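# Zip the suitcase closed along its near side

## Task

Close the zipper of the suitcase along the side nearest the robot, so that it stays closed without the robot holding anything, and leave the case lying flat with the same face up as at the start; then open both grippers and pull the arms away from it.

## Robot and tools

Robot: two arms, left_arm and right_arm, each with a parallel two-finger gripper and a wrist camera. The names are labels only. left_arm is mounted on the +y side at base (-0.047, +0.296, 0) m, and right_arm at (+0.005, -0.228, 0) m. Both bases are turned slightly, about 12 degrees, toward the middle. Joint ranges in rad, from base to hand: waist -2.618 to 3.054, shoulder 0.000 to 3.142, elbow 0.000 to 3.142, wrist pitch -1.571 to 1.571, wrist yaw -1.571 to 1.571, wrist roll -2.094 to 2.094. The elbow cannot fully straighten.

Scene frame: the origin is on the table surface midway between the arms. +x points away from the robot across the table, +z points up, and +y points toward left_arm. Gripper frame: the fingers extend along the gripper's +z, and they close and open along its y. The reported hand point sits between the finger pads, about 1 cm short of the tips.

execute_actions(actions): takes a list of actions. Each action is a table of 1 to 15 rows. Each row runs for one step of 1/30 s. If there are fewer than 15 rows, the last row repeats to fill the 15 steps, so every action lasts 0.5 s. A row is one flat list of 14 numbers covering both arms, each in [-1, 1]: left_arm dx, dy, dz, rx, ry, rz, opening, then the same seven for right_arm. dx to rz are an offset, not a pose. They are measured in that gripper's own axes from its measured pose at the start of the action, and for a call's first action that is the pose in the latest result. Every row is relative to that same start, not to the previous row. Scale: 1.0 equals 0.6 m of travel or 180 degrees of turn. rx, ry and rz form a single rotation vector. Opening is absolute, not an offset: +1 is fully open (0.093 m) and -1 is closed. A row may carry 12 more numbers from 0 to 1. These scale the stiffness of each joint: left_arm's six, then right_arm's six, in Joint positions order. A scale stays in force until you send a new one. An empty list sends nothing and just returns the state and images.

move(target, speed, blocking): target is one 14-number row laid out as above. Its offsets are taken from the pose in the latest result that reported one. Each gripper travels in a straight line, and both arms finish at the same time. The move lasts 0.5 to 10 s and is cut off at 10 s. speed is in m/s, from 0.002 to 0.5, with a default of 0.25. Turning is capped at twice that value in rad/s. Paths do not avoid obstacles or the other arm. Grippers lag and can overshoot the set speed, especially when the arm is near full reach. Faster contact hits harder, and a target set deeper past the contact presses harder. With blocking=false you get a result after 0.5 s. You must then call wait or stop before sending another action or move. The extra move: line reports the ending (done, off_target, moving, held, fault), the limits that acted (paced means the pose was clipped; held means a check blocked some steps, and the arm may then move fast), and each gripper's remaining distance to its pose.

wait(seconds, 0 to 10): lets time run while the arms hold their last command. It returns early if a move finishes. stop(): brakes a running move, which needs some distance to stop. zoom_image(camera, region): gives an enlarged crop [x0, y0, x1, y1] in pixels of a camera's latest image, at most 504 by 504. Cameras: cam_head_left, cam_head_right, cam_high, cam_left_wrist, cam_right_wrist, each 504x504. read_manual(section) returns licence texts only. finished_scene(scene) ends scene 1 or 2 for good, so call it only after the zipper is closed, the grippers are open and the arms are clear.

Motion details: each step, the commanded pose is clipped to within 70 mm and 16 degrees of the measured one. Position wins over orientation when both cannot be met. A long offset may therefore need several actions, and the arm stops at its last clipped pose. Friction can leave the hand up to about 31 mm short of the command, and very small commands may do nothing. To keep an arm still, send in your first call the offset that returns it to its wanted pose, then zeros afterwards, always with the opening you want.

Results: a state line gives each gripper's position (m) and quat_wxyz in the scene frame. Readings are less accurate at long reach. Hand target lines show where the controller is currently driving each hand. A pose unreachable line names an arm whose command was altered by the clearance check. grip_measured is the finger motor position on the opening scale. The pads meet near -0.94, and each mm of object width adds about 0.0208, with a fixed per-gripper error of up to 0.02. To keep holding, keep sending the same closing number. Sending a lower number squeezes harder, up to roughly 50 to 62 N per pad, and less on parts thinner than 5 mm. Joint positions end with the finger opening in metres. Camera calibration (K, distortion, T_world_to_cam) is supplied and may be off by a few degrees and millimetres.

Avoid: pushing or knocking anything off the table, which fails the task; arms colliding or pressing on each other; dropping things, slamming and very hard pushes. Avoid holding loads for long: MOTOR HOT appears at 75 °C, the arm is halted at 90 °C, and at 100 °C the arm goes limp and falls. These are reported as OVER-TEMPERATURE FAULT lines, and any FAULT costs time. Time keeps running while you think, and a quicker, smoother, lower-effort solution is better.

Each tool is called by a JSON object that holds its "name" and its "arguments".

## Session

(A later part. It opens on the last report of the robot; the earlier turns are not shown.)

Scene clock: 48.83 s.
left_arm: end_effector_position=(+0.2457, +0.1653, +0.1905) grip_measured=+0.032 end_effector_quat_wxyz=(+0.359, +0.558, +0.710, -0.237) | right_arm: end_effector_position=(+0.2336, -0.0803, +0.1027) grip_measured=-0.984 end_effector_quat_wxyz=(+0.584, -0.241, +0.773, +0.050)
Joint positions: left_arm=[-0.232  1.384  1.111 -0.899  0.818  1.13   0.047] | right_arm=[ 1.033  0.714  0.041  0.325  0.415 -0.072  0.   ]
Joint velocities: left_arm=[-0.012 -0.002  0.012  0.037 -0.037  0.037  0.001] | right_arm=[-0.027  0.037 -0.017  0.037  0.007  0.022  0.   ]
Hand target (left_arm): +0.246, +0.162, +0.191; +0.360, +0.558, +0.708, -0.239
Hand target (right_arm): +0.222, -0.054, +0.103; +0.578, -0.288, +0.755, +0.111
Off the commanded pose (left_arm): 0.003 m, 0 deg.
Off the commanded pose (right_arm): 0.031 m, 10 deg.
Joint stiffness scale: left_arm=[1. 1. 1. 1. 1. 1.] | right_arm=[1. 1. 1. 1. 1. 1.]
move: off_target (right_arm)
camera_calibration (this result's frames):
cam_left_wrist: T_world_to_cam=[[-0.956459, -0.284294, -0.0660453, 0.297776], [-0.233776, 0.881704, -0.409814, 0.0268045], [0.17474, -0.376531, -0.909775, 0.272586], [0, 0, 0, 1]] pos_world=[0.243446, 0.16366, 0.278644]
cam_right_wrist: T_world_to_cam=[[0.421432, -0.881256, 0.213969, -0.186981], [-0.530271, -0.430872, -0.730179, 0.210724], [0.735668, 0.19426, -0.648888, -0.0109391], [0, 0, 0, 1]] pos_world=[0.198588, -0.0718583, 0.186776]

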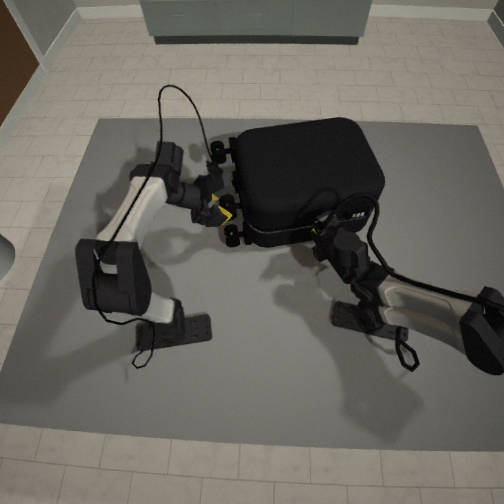

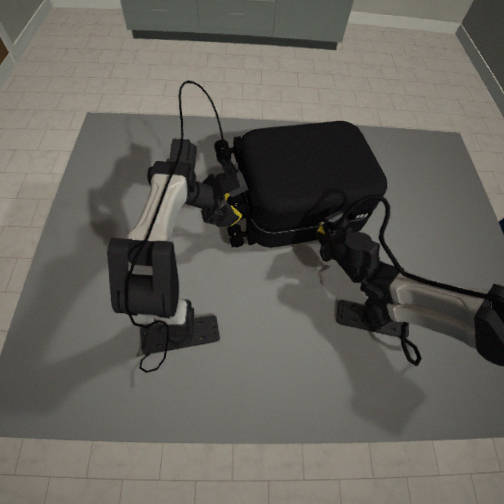

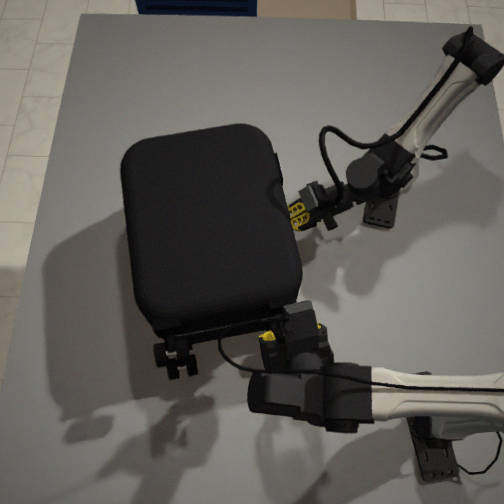

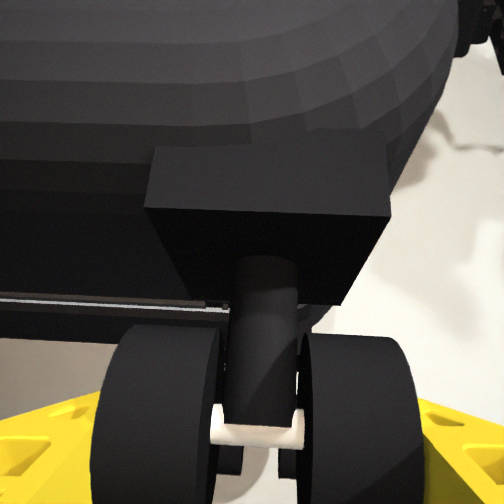

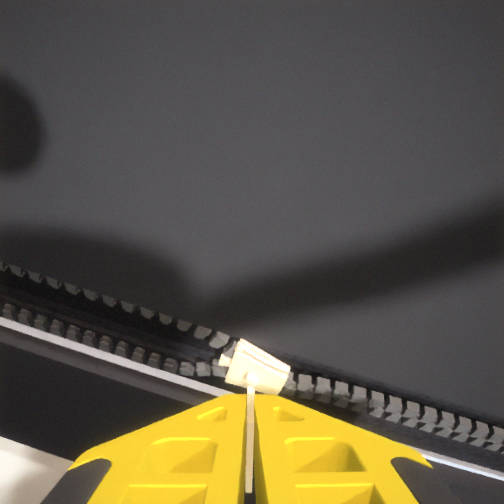

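{"name": "move", "arguments": {"target": [0,0,0.004,0,0,0,0,-0.068,0.235,0.048,-0.102,-0.022,-0.034,-1], "speed": 0.04}}

Scene clock: 53.87 s.
left_arm: end_effector_position=(+0.2496, +0.1721, +0.1902) grip_measured=+0.032 end_effector_quat_wxyz=(+0.362, +0.550, +0.717, -0.230) | right_arm: end_effector_position=(+0.2217, +0.0052, +0.1022) grip_measured=-0.984 end_effector_quat_wxyz=(+0.587, -0.299, +0.752, +0.039)
Joint positions: left_arm=[-0.211  1.384  1.111 -0.894  0.812  1.126  0.047] | right_arm=[ 1.364  1.243  0.208  0.63   0.67  -0.053  0.   ]
Joint velocities: left_arm=[ 0.007 -0.002 -0.017  0.007 -0.007 -0.007  0.001] | right_arm=[-0.012 -0.002  0.007 -0.051 -0.037 -0.066  0.   ]
Hand target (left_arm): +0.246, +0.164, +0.189; +0.359, +0.558, +0.710, -0.237
Hand target (right_arm): +0.197, +0.055, +0.108; +0.567, -0.368, +0.723, +0.140
Off the commanded pose (left_arm): 0.009 m, 1 deg.
Off the commanded pose (right_arm): 0.063 m, 16 deg.
Joint stiffness scale: left_arm=[1. 1. 1. 1. 1. 1.] | right_arm=[1. 1. 1. 1. 1. 1.]
move: off_target (right_arm); limits=paced
camera_calibration (this result's frames):
cam_left_wrist: T_world_to_cam=[[-0.948776, -0.30806, -0.0701603, 0.306364], [-0.254749, 0.877249, -0.406863, 0.0271448], [0.186886, -0.368148, -0.910791, 0.269951], [0, 0, 0, 1]] pos_world=[0.247136, 0.169948, 0.278407]
cam_right_wrist: T_world_to_cam=[[0.485214, -0.820837, 0.301319, -0.129909], [-0.459575, -0.53257, -0.710745, 0.223766], [0.74388, 0.206385, -0.635647, -0.0223568], [0, 0, 0, 1]] pos_world=[0.182502, 0.0171506, 0.183974]

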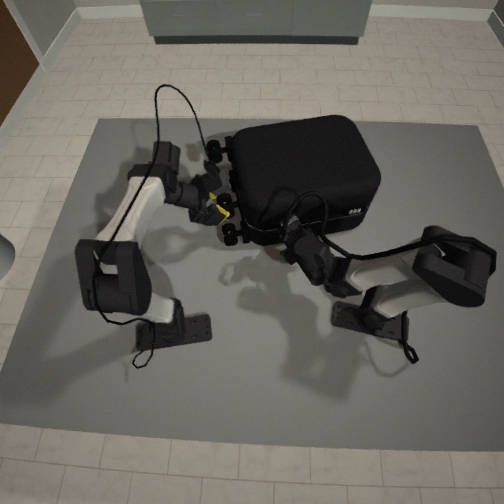

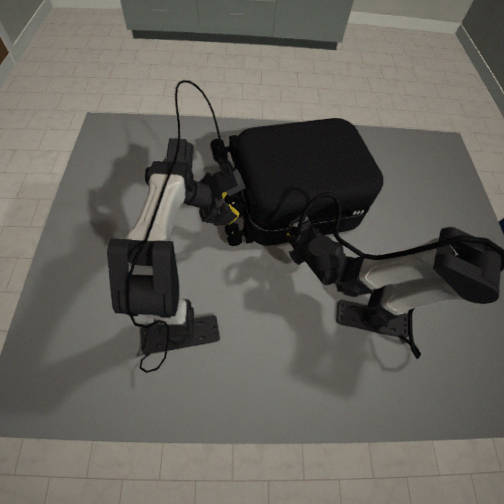

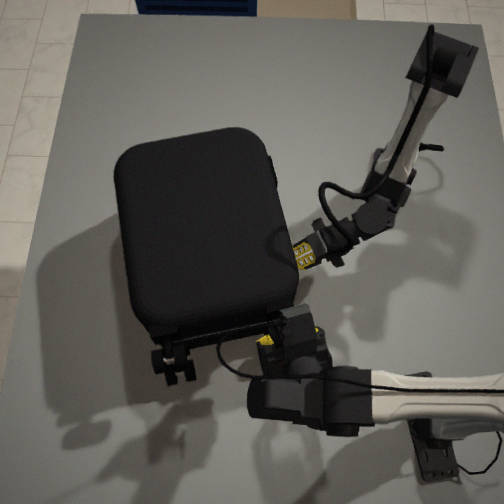

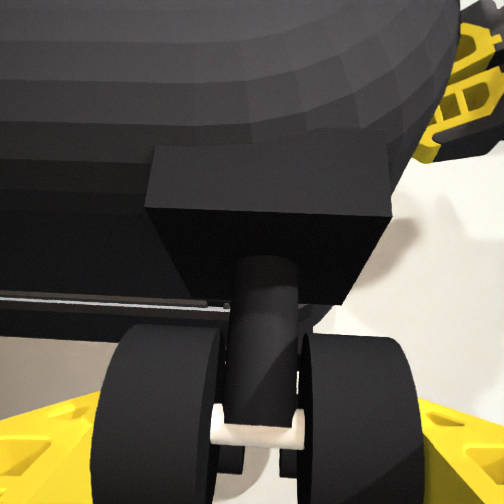

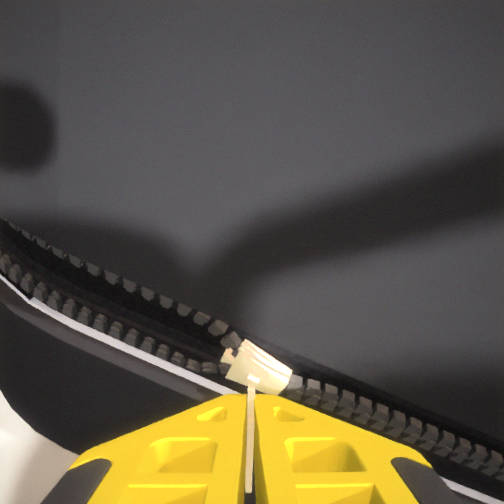

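{"name": "move", "arguments": {"target": [0,0,0.006,0,0,0,0,0.022,-0.052,-0.02,-0.05,-0.015,-0.017,-1], "speed": 0.05}}

{"name": "move", "arguments": {"target": [0,0,0,0,0,0,0,-0.072,0.18,0.04,-0.1,-0.03,-0.034,-1], "speed": 0.04}}

Scene clock: 56.30 s.
left_arm: end_effector_position=(+0.2459, +0.1639, +0.1913) grip_measured=+0.032 end_effector_quat_wxyz=(+0.360, +0.555, +0.711, -0.240) | right_arm: end_effector_position=(+0.2171, -0.0109, +0.1034) grip_measured=-0.984 end_effector_quat_wxyz=(+0.567, -0.389, +0.716, +0.120)
Joint positions: left_arm=[-0.235  1.384  1.111 -0.894  0.822  1.118  0.047] | right_arm=[ 1.103  0.981  0.106  0.536  0.179 -0.227  0.   ]
Joint velocities: left_arm=[-0.002 -0.007 -0.012  0.022  0.037 -0.022  0.   ] | right_arm=[-0.022 -0.007  0.007 -0.051 -0.081 -0.051  0.   ]
Hand target (left_arm): +0.250, +0.169, +0.188; +0.362, +0.550, +0.717, -0.230
Hand target (right_arm): +0.225, -0.029, +0.102; +0.578, -0.363, +0.725, +0.090
Off the commanded pose (left_arm): 0.008 m, 1 deg.
Off the commanded pose (right_arm): 0.021 m, 5 deg.
Joint stiffness scale: left_arm=[1. 1. 1. 1. 1. 1.] | right_arm=[1. 1. 1. 1. 1. 1.]
move: off_target (right_arm)
camera_calibration (this result's frames):
cam_left_wrist: T_world_to_cam=[[-0.955886, -0.28757, -0.059873, 0.296833], [-0.23823, 0.878219, -0.414702, 0.0310739], [0.171838, -0.382144, -0.907986, 0.274016], [0, 0, 0, 1]] pos_world=[0.244055, 0.162784, 0.279461]
cam_right_wrist: T_world_to_cam=[[0.684616, -0.673585, 0.278539, -0.180589], [-0.331732, -0.628195, -0.703793, 0.184379], [0.649042, 0.389428, -0.653522, 0.00958179], [0, 0, 0, 1]] pos_world=[0.17858, -0.00954751, 0.186328]

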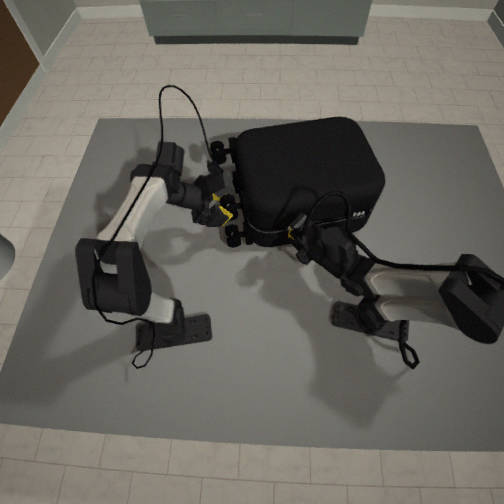

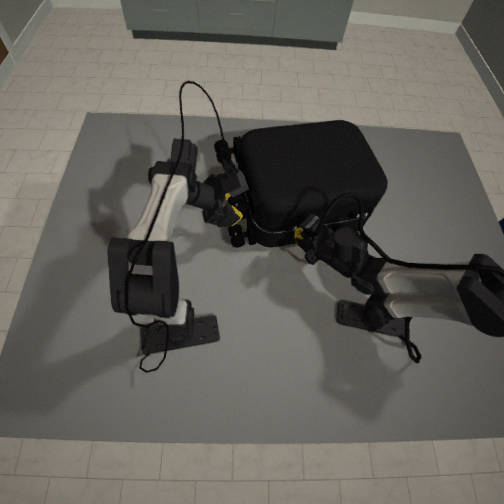

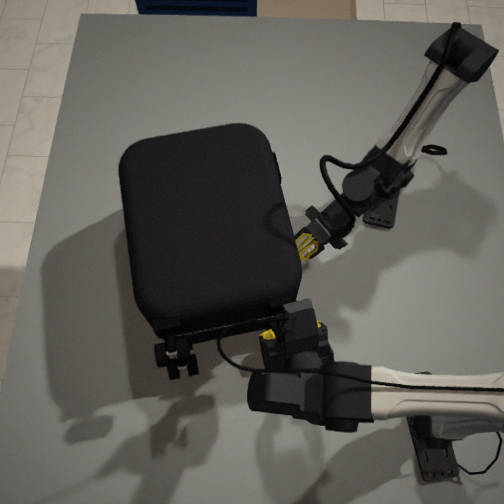

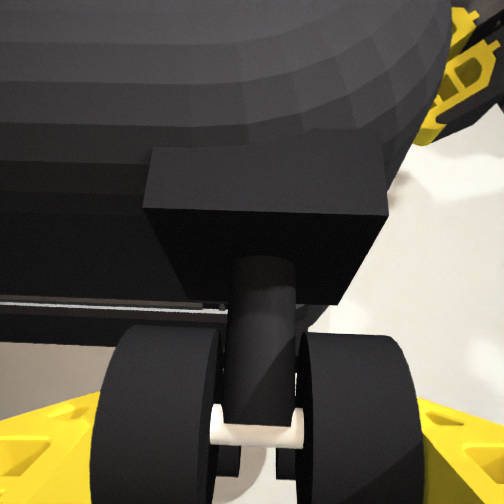

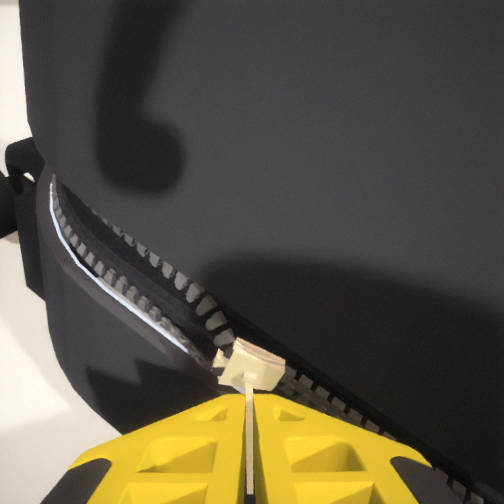

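Scene clock: 61.03 s.
left_arm: end_effector_position=(+0.2436, +0.1661, +0.1906) grip_measured=+0.032 end_effector_quat_wxyz=(+0.357, +0.558, +0.711, -0.238) | right_arm: end_effector_position=(+0.2002, +0.0367, +0.1035) grip_measured=-0.984 end_effector_quat_wxyz=(+0.574, -0.399, +0.713, +0.059)
Joint positions: left_arm=[-0.229  1.38   1.111 -0.911  0.819  1.136  0.047] | right_arm=[ 1.417  1.246  0.24   0.601  0.559 -0.185  0.   ]
Joint velocities: left_arm=[ 0.012 -0.017 -0.002  0.022  0.081  0.007  0.001] | right_arm=[ 0.007  0.022 -0.002  0.007  0.007  0.051  0.   ]
Hand target (left_arm): +0.246, +0.164, +0.191; +0.360, +0.555, +0.711, -0.240
Hand target (right_arm): +0.157, +0.082, +0.109; +0.553, -0.472, +0.668, +0.161
Off the commanded pose (left_arm): 0.003 m, 0 deg.
Off the commanded pose (right_arm): 0.069 m, 24 deg; orientation clipped at the last step of the last action.
Joint stiffness scale: left_arm=[1. 1. 1. 1. 1. 1.] | right_arm=[1. 1. 1. 1. 1. 1.]
move: off_target (right_arm); limits=paced
camera_calibration (this result's frames):
cam_left_wrist: T_world_to_cam=[[-0.957051, -0.283292, -0.0616332, 0.295143], [-0.234886, 0.882273, -0.40795, 0.025532], [0.169947, -0.375952, -0.910921, 0.274656], [0, 0, 0, 1]] pos_world=[0.241787, 0.164343, 0.278797]
cam_right_wrist: T_world_to_cam=[[0.626308, -0.679177, 0.382698, -0.13596], [-0.324161, -0.673343, -0.664476, 0.204834], [0.708984, 0.292111, -0.641883, -0.00754877], [0, 0, 0, 1]] pos_world=[0.156904, 0.0477879, 0.183294]

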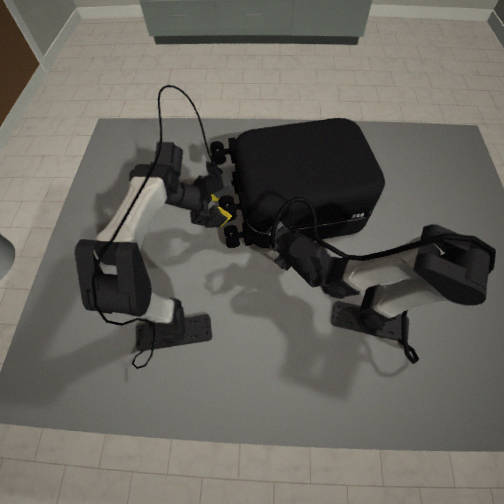

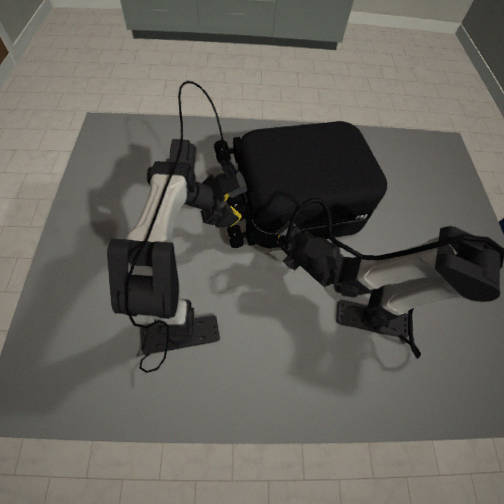

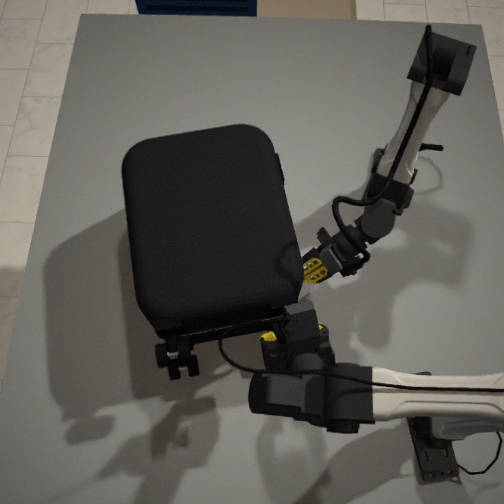

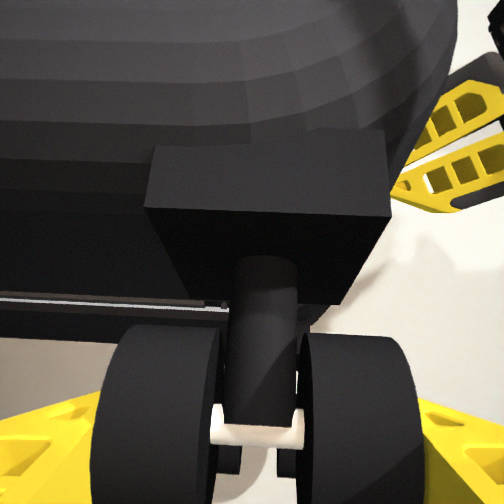

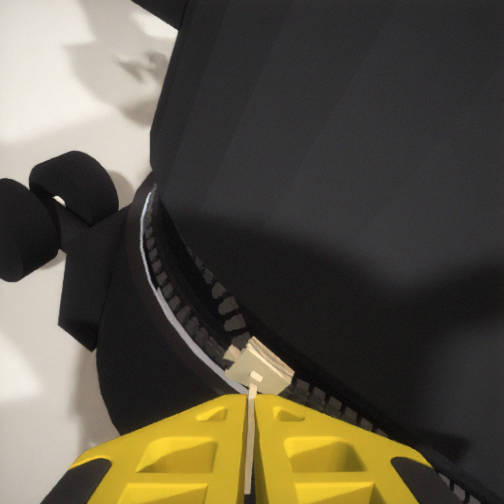

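{"name": "move", "arguments": {"target": [0,0,0,0,0,0,0,-0.059,0.068,0.076,-0.03,-0.012,-0.01,-1], "speed": 0.04}}

Scene clock: 63.27 s.
left_arm: end_effector_position=(+0.2550, +0.1821, +0.1902) grip_measured=+0.032 end_effector_quat_wxyz=(+0.365, +0.535, +0.730, -0.218) | right_arm: end_effector_position=(+0.2239, +0.0533, +0.1034) grip_measured=-0.984 end_effector_quat_wxyz=(+0.580, -0.380, +0.720, +0.001)
Joint positions: left_arm=[-0.184  1.38   1.111 -0.884  0.797  1.108  0.047] | right_arm=[ 1.415  1.431  0.364  0.636  0.673 -0.204  0.   ]
Joint velocities: left_arm=[-0.002  0.002 -0.007 -0.022 -0.007  0.022 -0.   ] | right_arm=[-0.012 -0.002  0.002 -0.037  0.022  0.037  0.   ]
Hand target (left_arm): +0.244, +0.167, +0.191; +0.357, +0.557, +0.711, -0.238
Hand target (right_arm): +0.204, +0.098, +0.108; +0.570, -0.433, +0.693, +0.086
Off the commanded pose (left_arm): 0.020 m, 4 deg.
Off the commanded pose (right_arm): 0.055 m, 13 deg.
Joint stiffness scale: left_arm=[1. 1. 1. 1. 1. 1.] | right_arm=[1. 1. 1. 1. 1. 1.]
move: off_target (left_arm, right_arm)
camera_calibration (this result's frames):
cam_left_wrist: T_world_to_cam=[[-0.933987, -0.349747, -0.0731105, 0.318959], [-0.294009, 0.868544, -0.398986, 0.0298162], [0.203044, -0.351152, -0.914038, 0.266024], [0, 0, 0, 1]] pos_world=[0.252655, 0.179073, 0.278372]
cam_right_wrist: T_world_to_cam=[[0.538971, -0.713626, 0.447492, -0.124751], [-0.362891, -0.676149, -0.641196, 0.230025], [0.760145, 0.183195, -0.623393, -0.0368127], [0, 0, 0, 1]] pos_world=[0.178694, 0.0732494, 0.180367]

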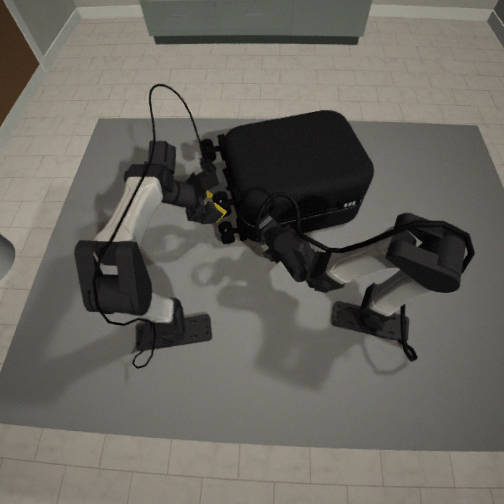

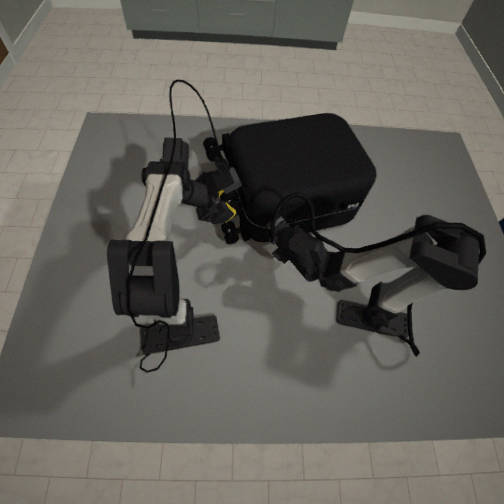

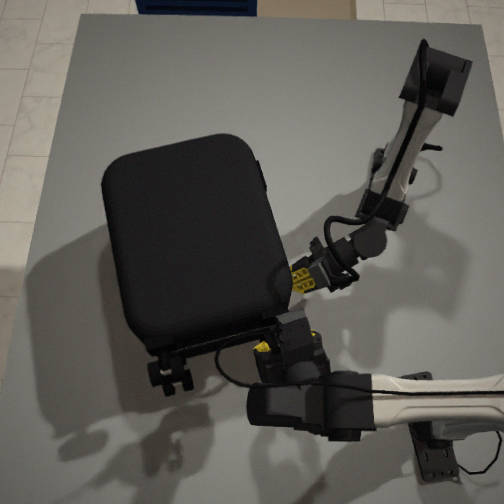

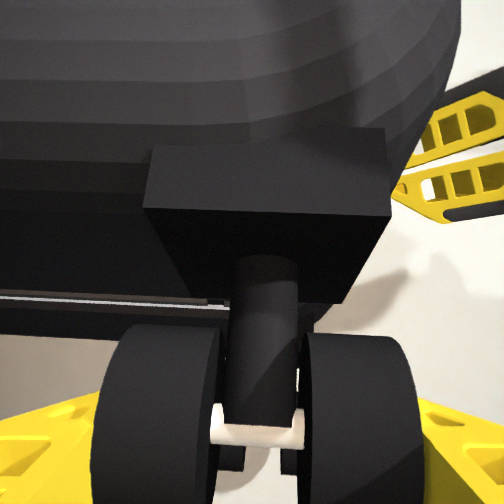

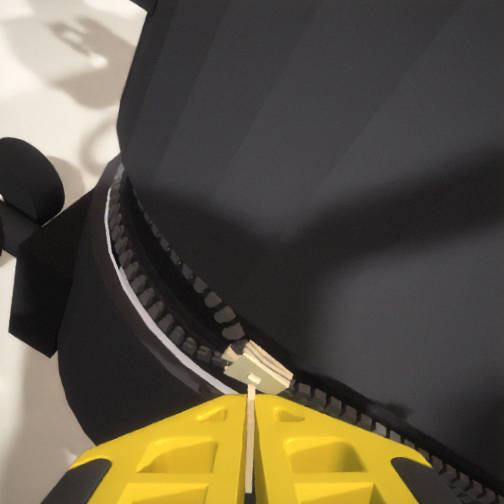

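{"name": "move", "arguments": {"target": [0,0,0.006,0,0,0,0,0.03,-0.05,-0.02,0,0,0,-1], "speed": 0.05}}

{"name": "move", "arguments": {"target": [0,0,0,0,0,0,0,-0.07,0.12,0.035,-0.05,-0.02,-0.017,-1], "speed": 0.03}}

Scene clock: 64.57 s.
left_arm: end_effector_position=(+0.2529, +0.1762, +0.1913) grip_measured=+0.032 end_effector_quat_wxyz=(+0.363, +0.535, +0.728, -0.227) | right_arm: end_effector_position=(+0.2214, +0.0407, +0.1047) grip_measured=-0.984 end_effector_quat_wxyz=(+0.573, -0.407, +0.710, +0.036)
Joint positions: left_arm=[-0.2    1.38   1.111 -0.883  0.806  1.093  0.047] | right_arm=[ 1.344  1.317  0.292  0.622  0.518 -0.25   0.   ]
Joint velocities: left_arm=[ 0.007  0.002 -0.002 -0.037  0.007 -0.066 -0.   ] | right_arm=[-0.002 -0.017  0.012 -0.037  0.007 -0.007  0.   ]
Hand target (left_arm): +0.256, +0.180, +0.188; +0.365, +0.535, +0.730, -0.218
Hand target (right_arm): +0.230, +0.018, +0.105; +0.580, -0.380, +0.720, +0.002
Off the commanded pose (left_arm): 0.006 m, 1 deg.
Off the commanded pose (right_arm): 0.025 m, 5 deg.
Joint stiffness scale: left_arm=[1. 1. 1. 1. 1. 1.] | right_arm=[1. 1. 1. 1. 1. 1.]
move: off_target (right_arm)
camera_calibration (this result's frames):
cam_left_wrist: T_world_to_cam=[[-0.938001, -0.341555, -0.059117, 0.311864], [-0.2898, 0.866292, -0.406884, 0.0355247], [0.190186, -0.364525, -0.911565, 0.270481], [0, 0, 0, 1]] pos_world=[0.251382, 0.174341, 0.279452]
cam_right_wrist: T_world_to_cam=[[0.60899, -0.670306, 0.424052, -0.147817], [-0.319713, -0.696715, -0.642162, 0.212797], [0.725889, 0.255495, -0.638598, -0.0255742], [0, 0, 0, 1]] pos_world=[0.176617, 0.0557102, 0.183001]

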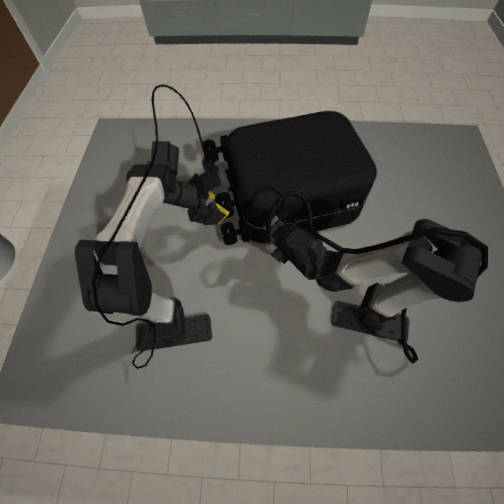

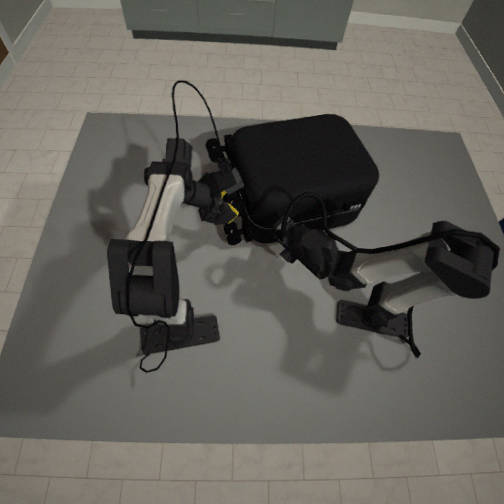

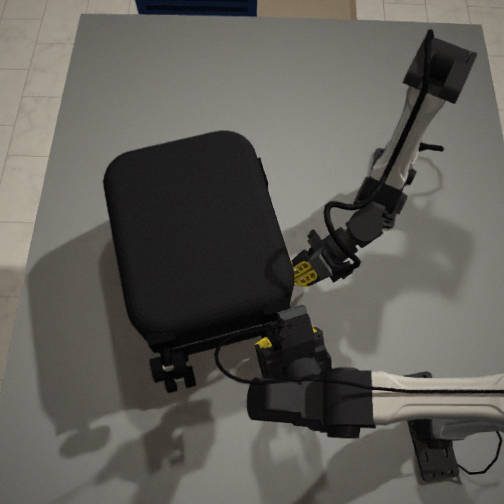

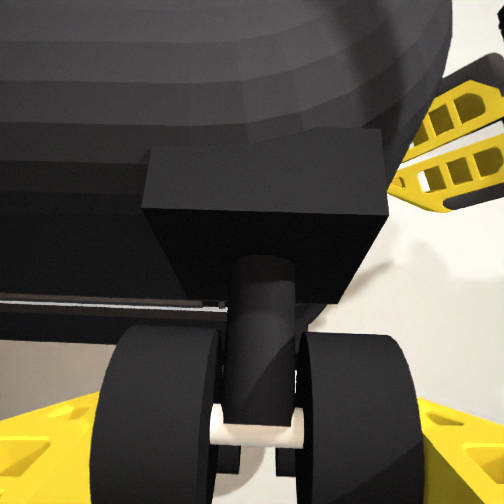

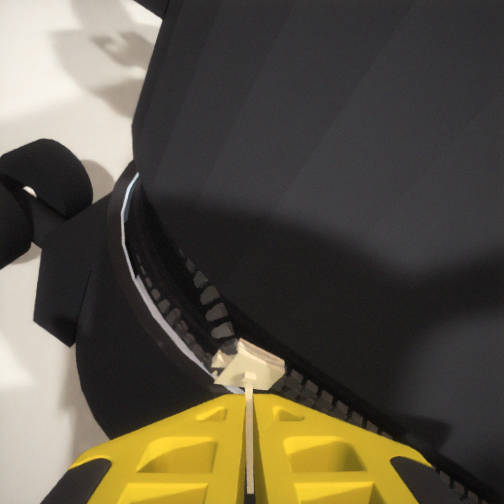

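Scene clock: 67.77 s.
left_arm: end_effector_position=(+0.2547, +0.1792, +0.1909) grip_measured=+0.032 end_effector_quat_wxyz=(+0.365, +0.535, +0.729, -0.222) | right_arm: end_effector_position=(+0.2182, +0.0609, +0.1042) grip_measured=-0.984 end_effector_quat_wxyz=(+0.574, -0.406, +0.711, -0.019)
Joint positions: left_arm=[-0.192  1.38   1.111 -0.879  0.8    1.099  0.047] | right_arm=[ 1.449  1.438  0.399  0.579  0.701 -0.242  0.   ]
Joint velocities: left_arm=[ 0.007 -0.007  0.002 -0.051 -0.007  0.007  0.   ] | right_arm=[-0.037 -0.017  0.002  0.022  0.051 -0.037  0.   ]
Hand target (left_arm): +0.253, +0.176, +0.191; +0.363, +0.535, +0.728, -0.227
Hand target (right_arm): +0.187, +0.111, +0.108; +0.563, -0.467, +0.677, +0.082
Off the commanded pose (left_arm): 0.004 m, 1 deg.
Off the commanded pose (right_arm): 0.066 m, 15 deg.
Joint stiffness scale: left_arm=[1. 1. 1. 1. 1. 1.] | right_arm=[1. 1. 1. 1. 1. 1.]
move: off_target (right_arm)
camera_calibration (this result's frames):
cam_left_wrist: T_world_to_cam=[[-0.935381, -0.346813, -0.0691631, 0.316784], [-0.291785, 0.867366, -0.40316, 0.0329473], [0.199811, -0.356927, -0.912512, 0.267276], [0, 0, 0, 1]] pos_world=[0.252523, 0.176685, 0.279086]
cam_right_wrist: T_world_to_cam=[[0.54501, -0.671798, 0.501649, -0.126112], [-0.336726, -0.723329, -0.602836, 0.226788], [0.767841, 0.159633, -0.620433, -0.033954], [0, 0, 0, 1]] pos_world=[0.171169, 0.0847407, 0.178914]

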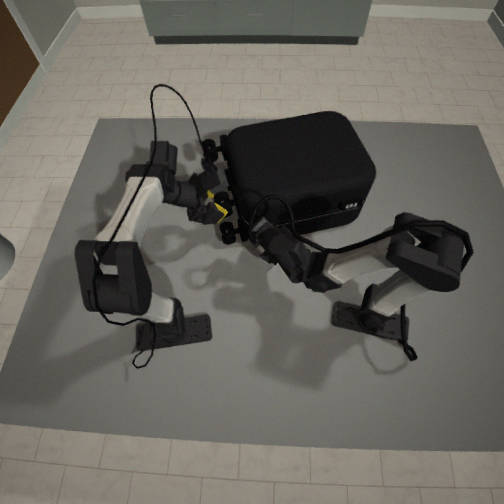

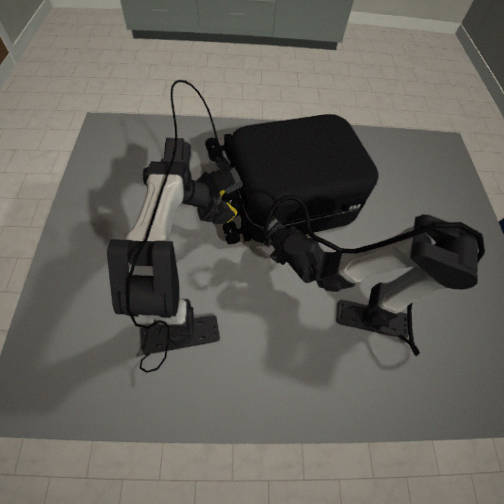

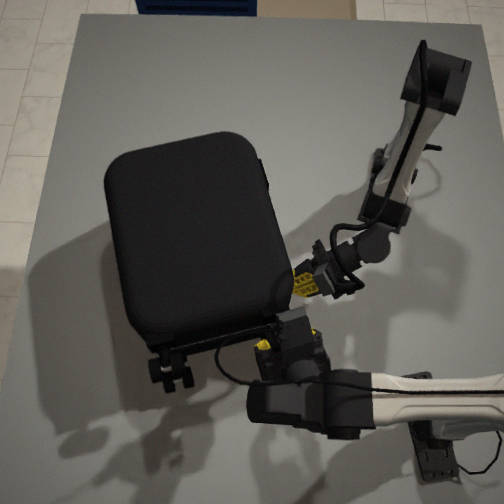

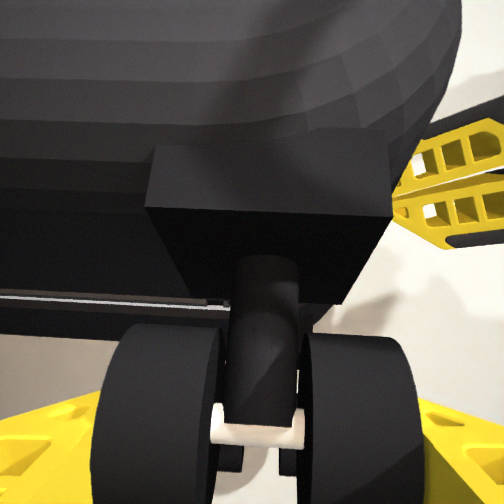

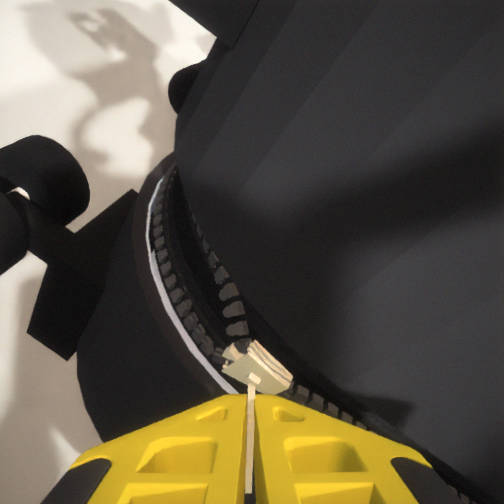

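{"name": "move", "arguments": {"target": [0,0,0.004,0,0,0,0,0.03,-0.04,-0.02,0,0,0,-1], "speed": 0.05}}

{"name": "move", "arguments": {"target": [0,0,0,0,0,0,0,-0.08,0.105,0.05,-0.05,-0.03,-0.017,-1], "speed": 0.03}}

Scene clock: 68.97 s.
left_arm: end_effector_position=(+0.2514, +0.1733, +0.1913) grip_measured=+0.032 end_effector_quat_wxyz=(+0.362, +0.539, +0.725, -0.230) | right_arm: end_effector_position=(+0.2154, +0.0501, +0.1052) grip_measured=-0.984 end_effector_quat_wxyz=(+0.569, -0.426, +0.703, +0.011)
Joint positions: left_arm=[-0.209  1.38   1.111 -0.885  0.808  1.094  0.047] | right_arm=[ 1.399  1.343  0.334  0.574  0.583 -0.276  0.   ]
Joint velocities: left_arm=[-0.017 -0.007 -0.012 -0.022 -0.037  0.037 -0.001] | right_arm=[-0.012 -0.012 -0.007 -0.022 -0.066 -0.037  0.   ]
Hand target (left_arm): +0.255, +0.177, +0.189; +0.365, +0.535, +0.729, -0.222
Hand target (right_arm): +0.222, +0.030, +0.105; +0.574, -0.406, +0.711, -0.019
Off the commanded pose (left_arm): 0.006 m, 1 deg.
Off the commanded pose (right_arm): 0.022 m, 4 deg.
Joint stiffness scale: left_arm=[1. 1. 1. 1. 1. 1.] | right_arm=[1. 1. 1. 1. 1. 1.]
move: off_target (right_arm)
camera_calibration (this result's frames):
cam_left_wrist: T_world_to_cam=[[-0.941691, -0.331393, -0.0582765, 0.308483], [-0.280521, 0.868863, -0.407904, 0.0351219], [0.185811, -0.367772, -0.911163, 0.271351], [0, 0, 0, 1]] pos_world=[0.249928, 0.171508, 0.279549]
cam_right_wrist: T_world_to_cam=[[0.601124, -0.640286, 0.478208, -0.143521], [-0.300909, -0.735699, -0.606795, 0.211944], [0.74034, 0.220862, -0.634914, -0.025089], [0, 0, 0, 1]] pos_world=[0.168624, 0.0695734, 0.18131]

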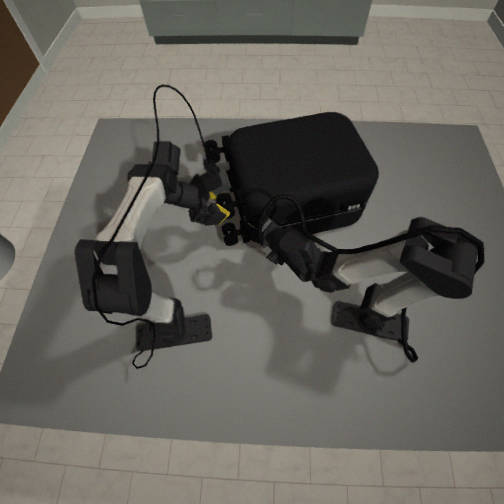

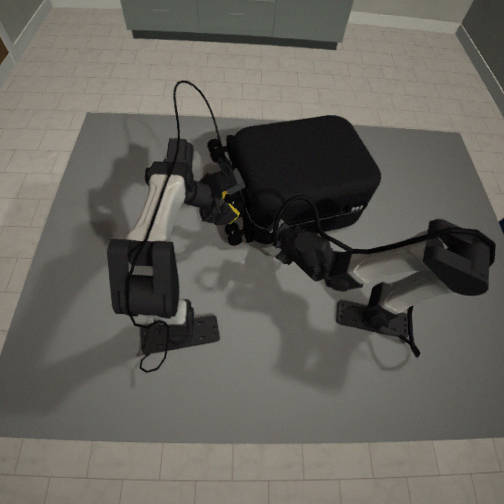

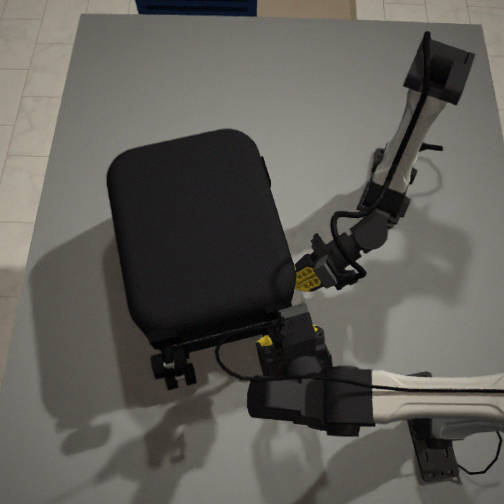

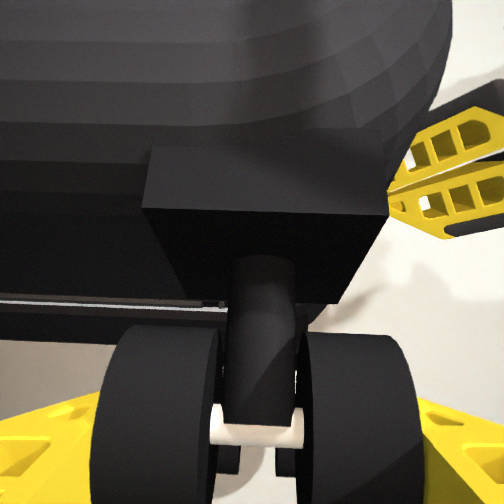

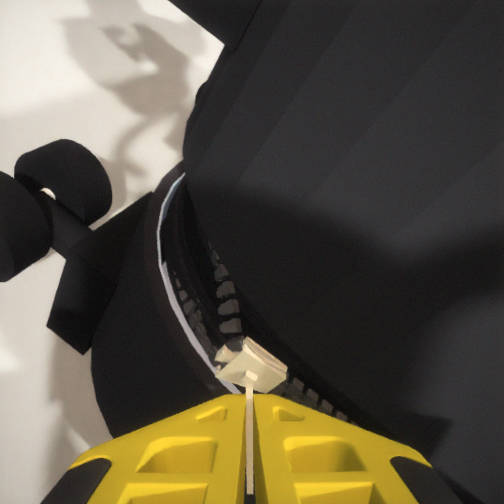

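Scene clock: 72.37 s.
left_arm: end_effector_position=(+0.2565, +0.1826, +0.1907) grip_measured=+0.032 end_effector_quat_wxyz=(+0.366, +0.531, +0.732, -0.218) | right_arm: end_effector_position=(+0.2218, +0.0672, +0.1048) grip_measured=-0.984 end_effector_quat_wxyz=(+0.573, -0.425, +0.699, -0.043)
Joint positions: left_arm=[-0.182  1.38   1.111 -0.877  0.796  1.097  0.047] | right_arm=[ 1.451  1.474  0.432  0.575  0.717 -0.301  0.   ]
Joint velocities: left_arm=[-0.007 -0.007 -0.002 -0.037 -0.037 -0.066  0.   ] | right_arm=[ 0.007 -0.002 -0.002 -0.037 -0.051 -0.037  0.   ]
Hand target (left_arm): +0.251, +0.174, +0.191; +0.362, +0.539, +0.725, -0.230
Hand target (right_arm): +0.192, +0.121, +0.110; +0.567, -0.485, +0.663, +0.063
Off the commanded pose (left_arm): 0.011 m, 2 deg.
Off the commanded pose (right_arm): 0.070 m, 16 deg.
Joint stiffness scale: left_arm=[1. 1. 1. 1. 1. 1.] | right_arm=[1. 1. 1. 1. 1. 1.]
move: off_target (left_arm, right_arm)
camera_calibration (this result's frames):
cam_left_wrist: T_world_to_cam=[[-0.930827, -0.358457, -0.0711971, 0.320941], [-0.302408, 0.864868, -0.40069, 0.0331268], [0.205206, -0.351443, -0.913443, 0.265698], [0, 0, 0, 1]] pos_world=[0.254236, 0.179771, 0.278824]
cam_right_wrist: T_world_to_cam=[[0.534176, -0.637326, 0.555401, -0.129642], [-0.312969, -0.759399, -0.570406, 0.226696], [0.785306, 0.130874, -0.605116, -0.0408846], [0, 0, 0, 1]] pos_world=[0.172307, 0.0948791, 0.176572]

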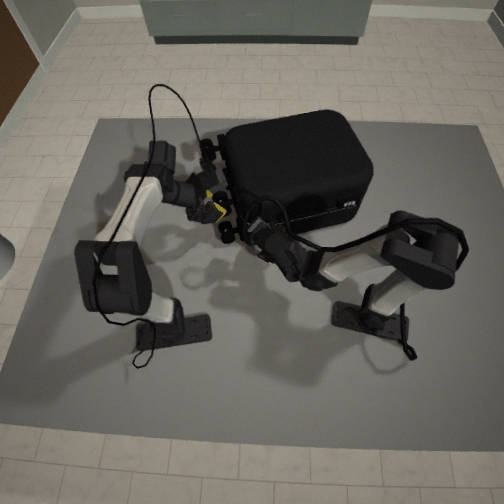

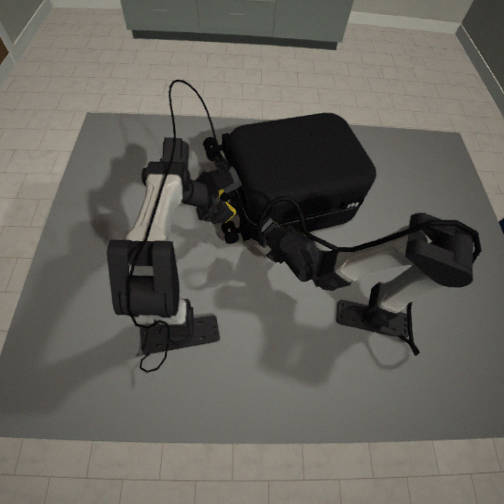

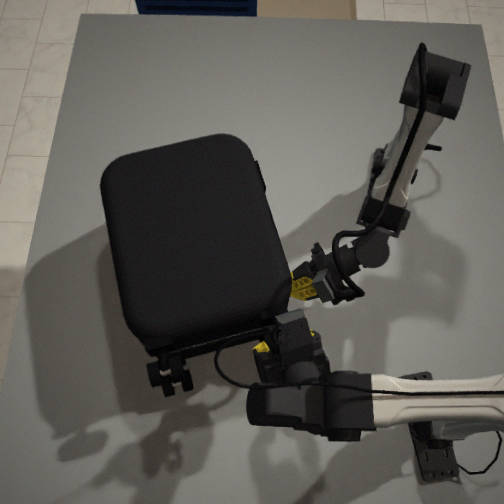

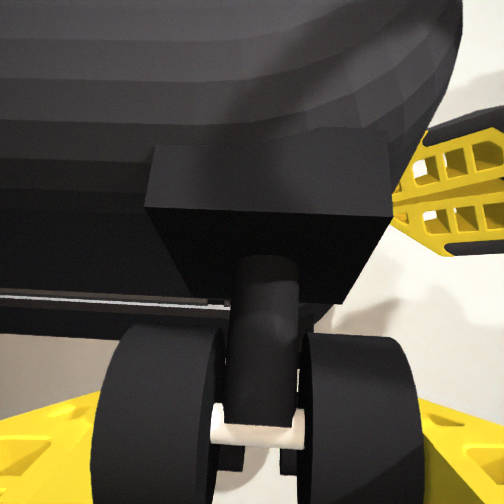

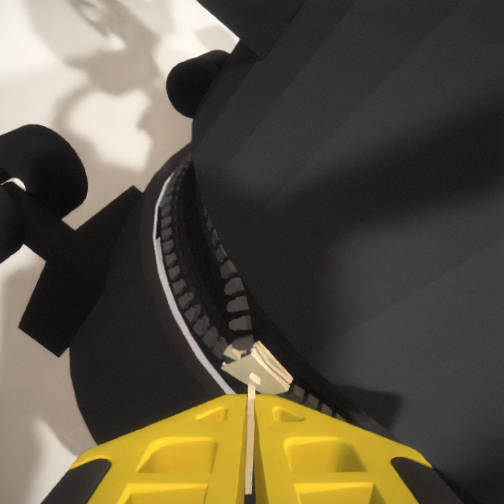

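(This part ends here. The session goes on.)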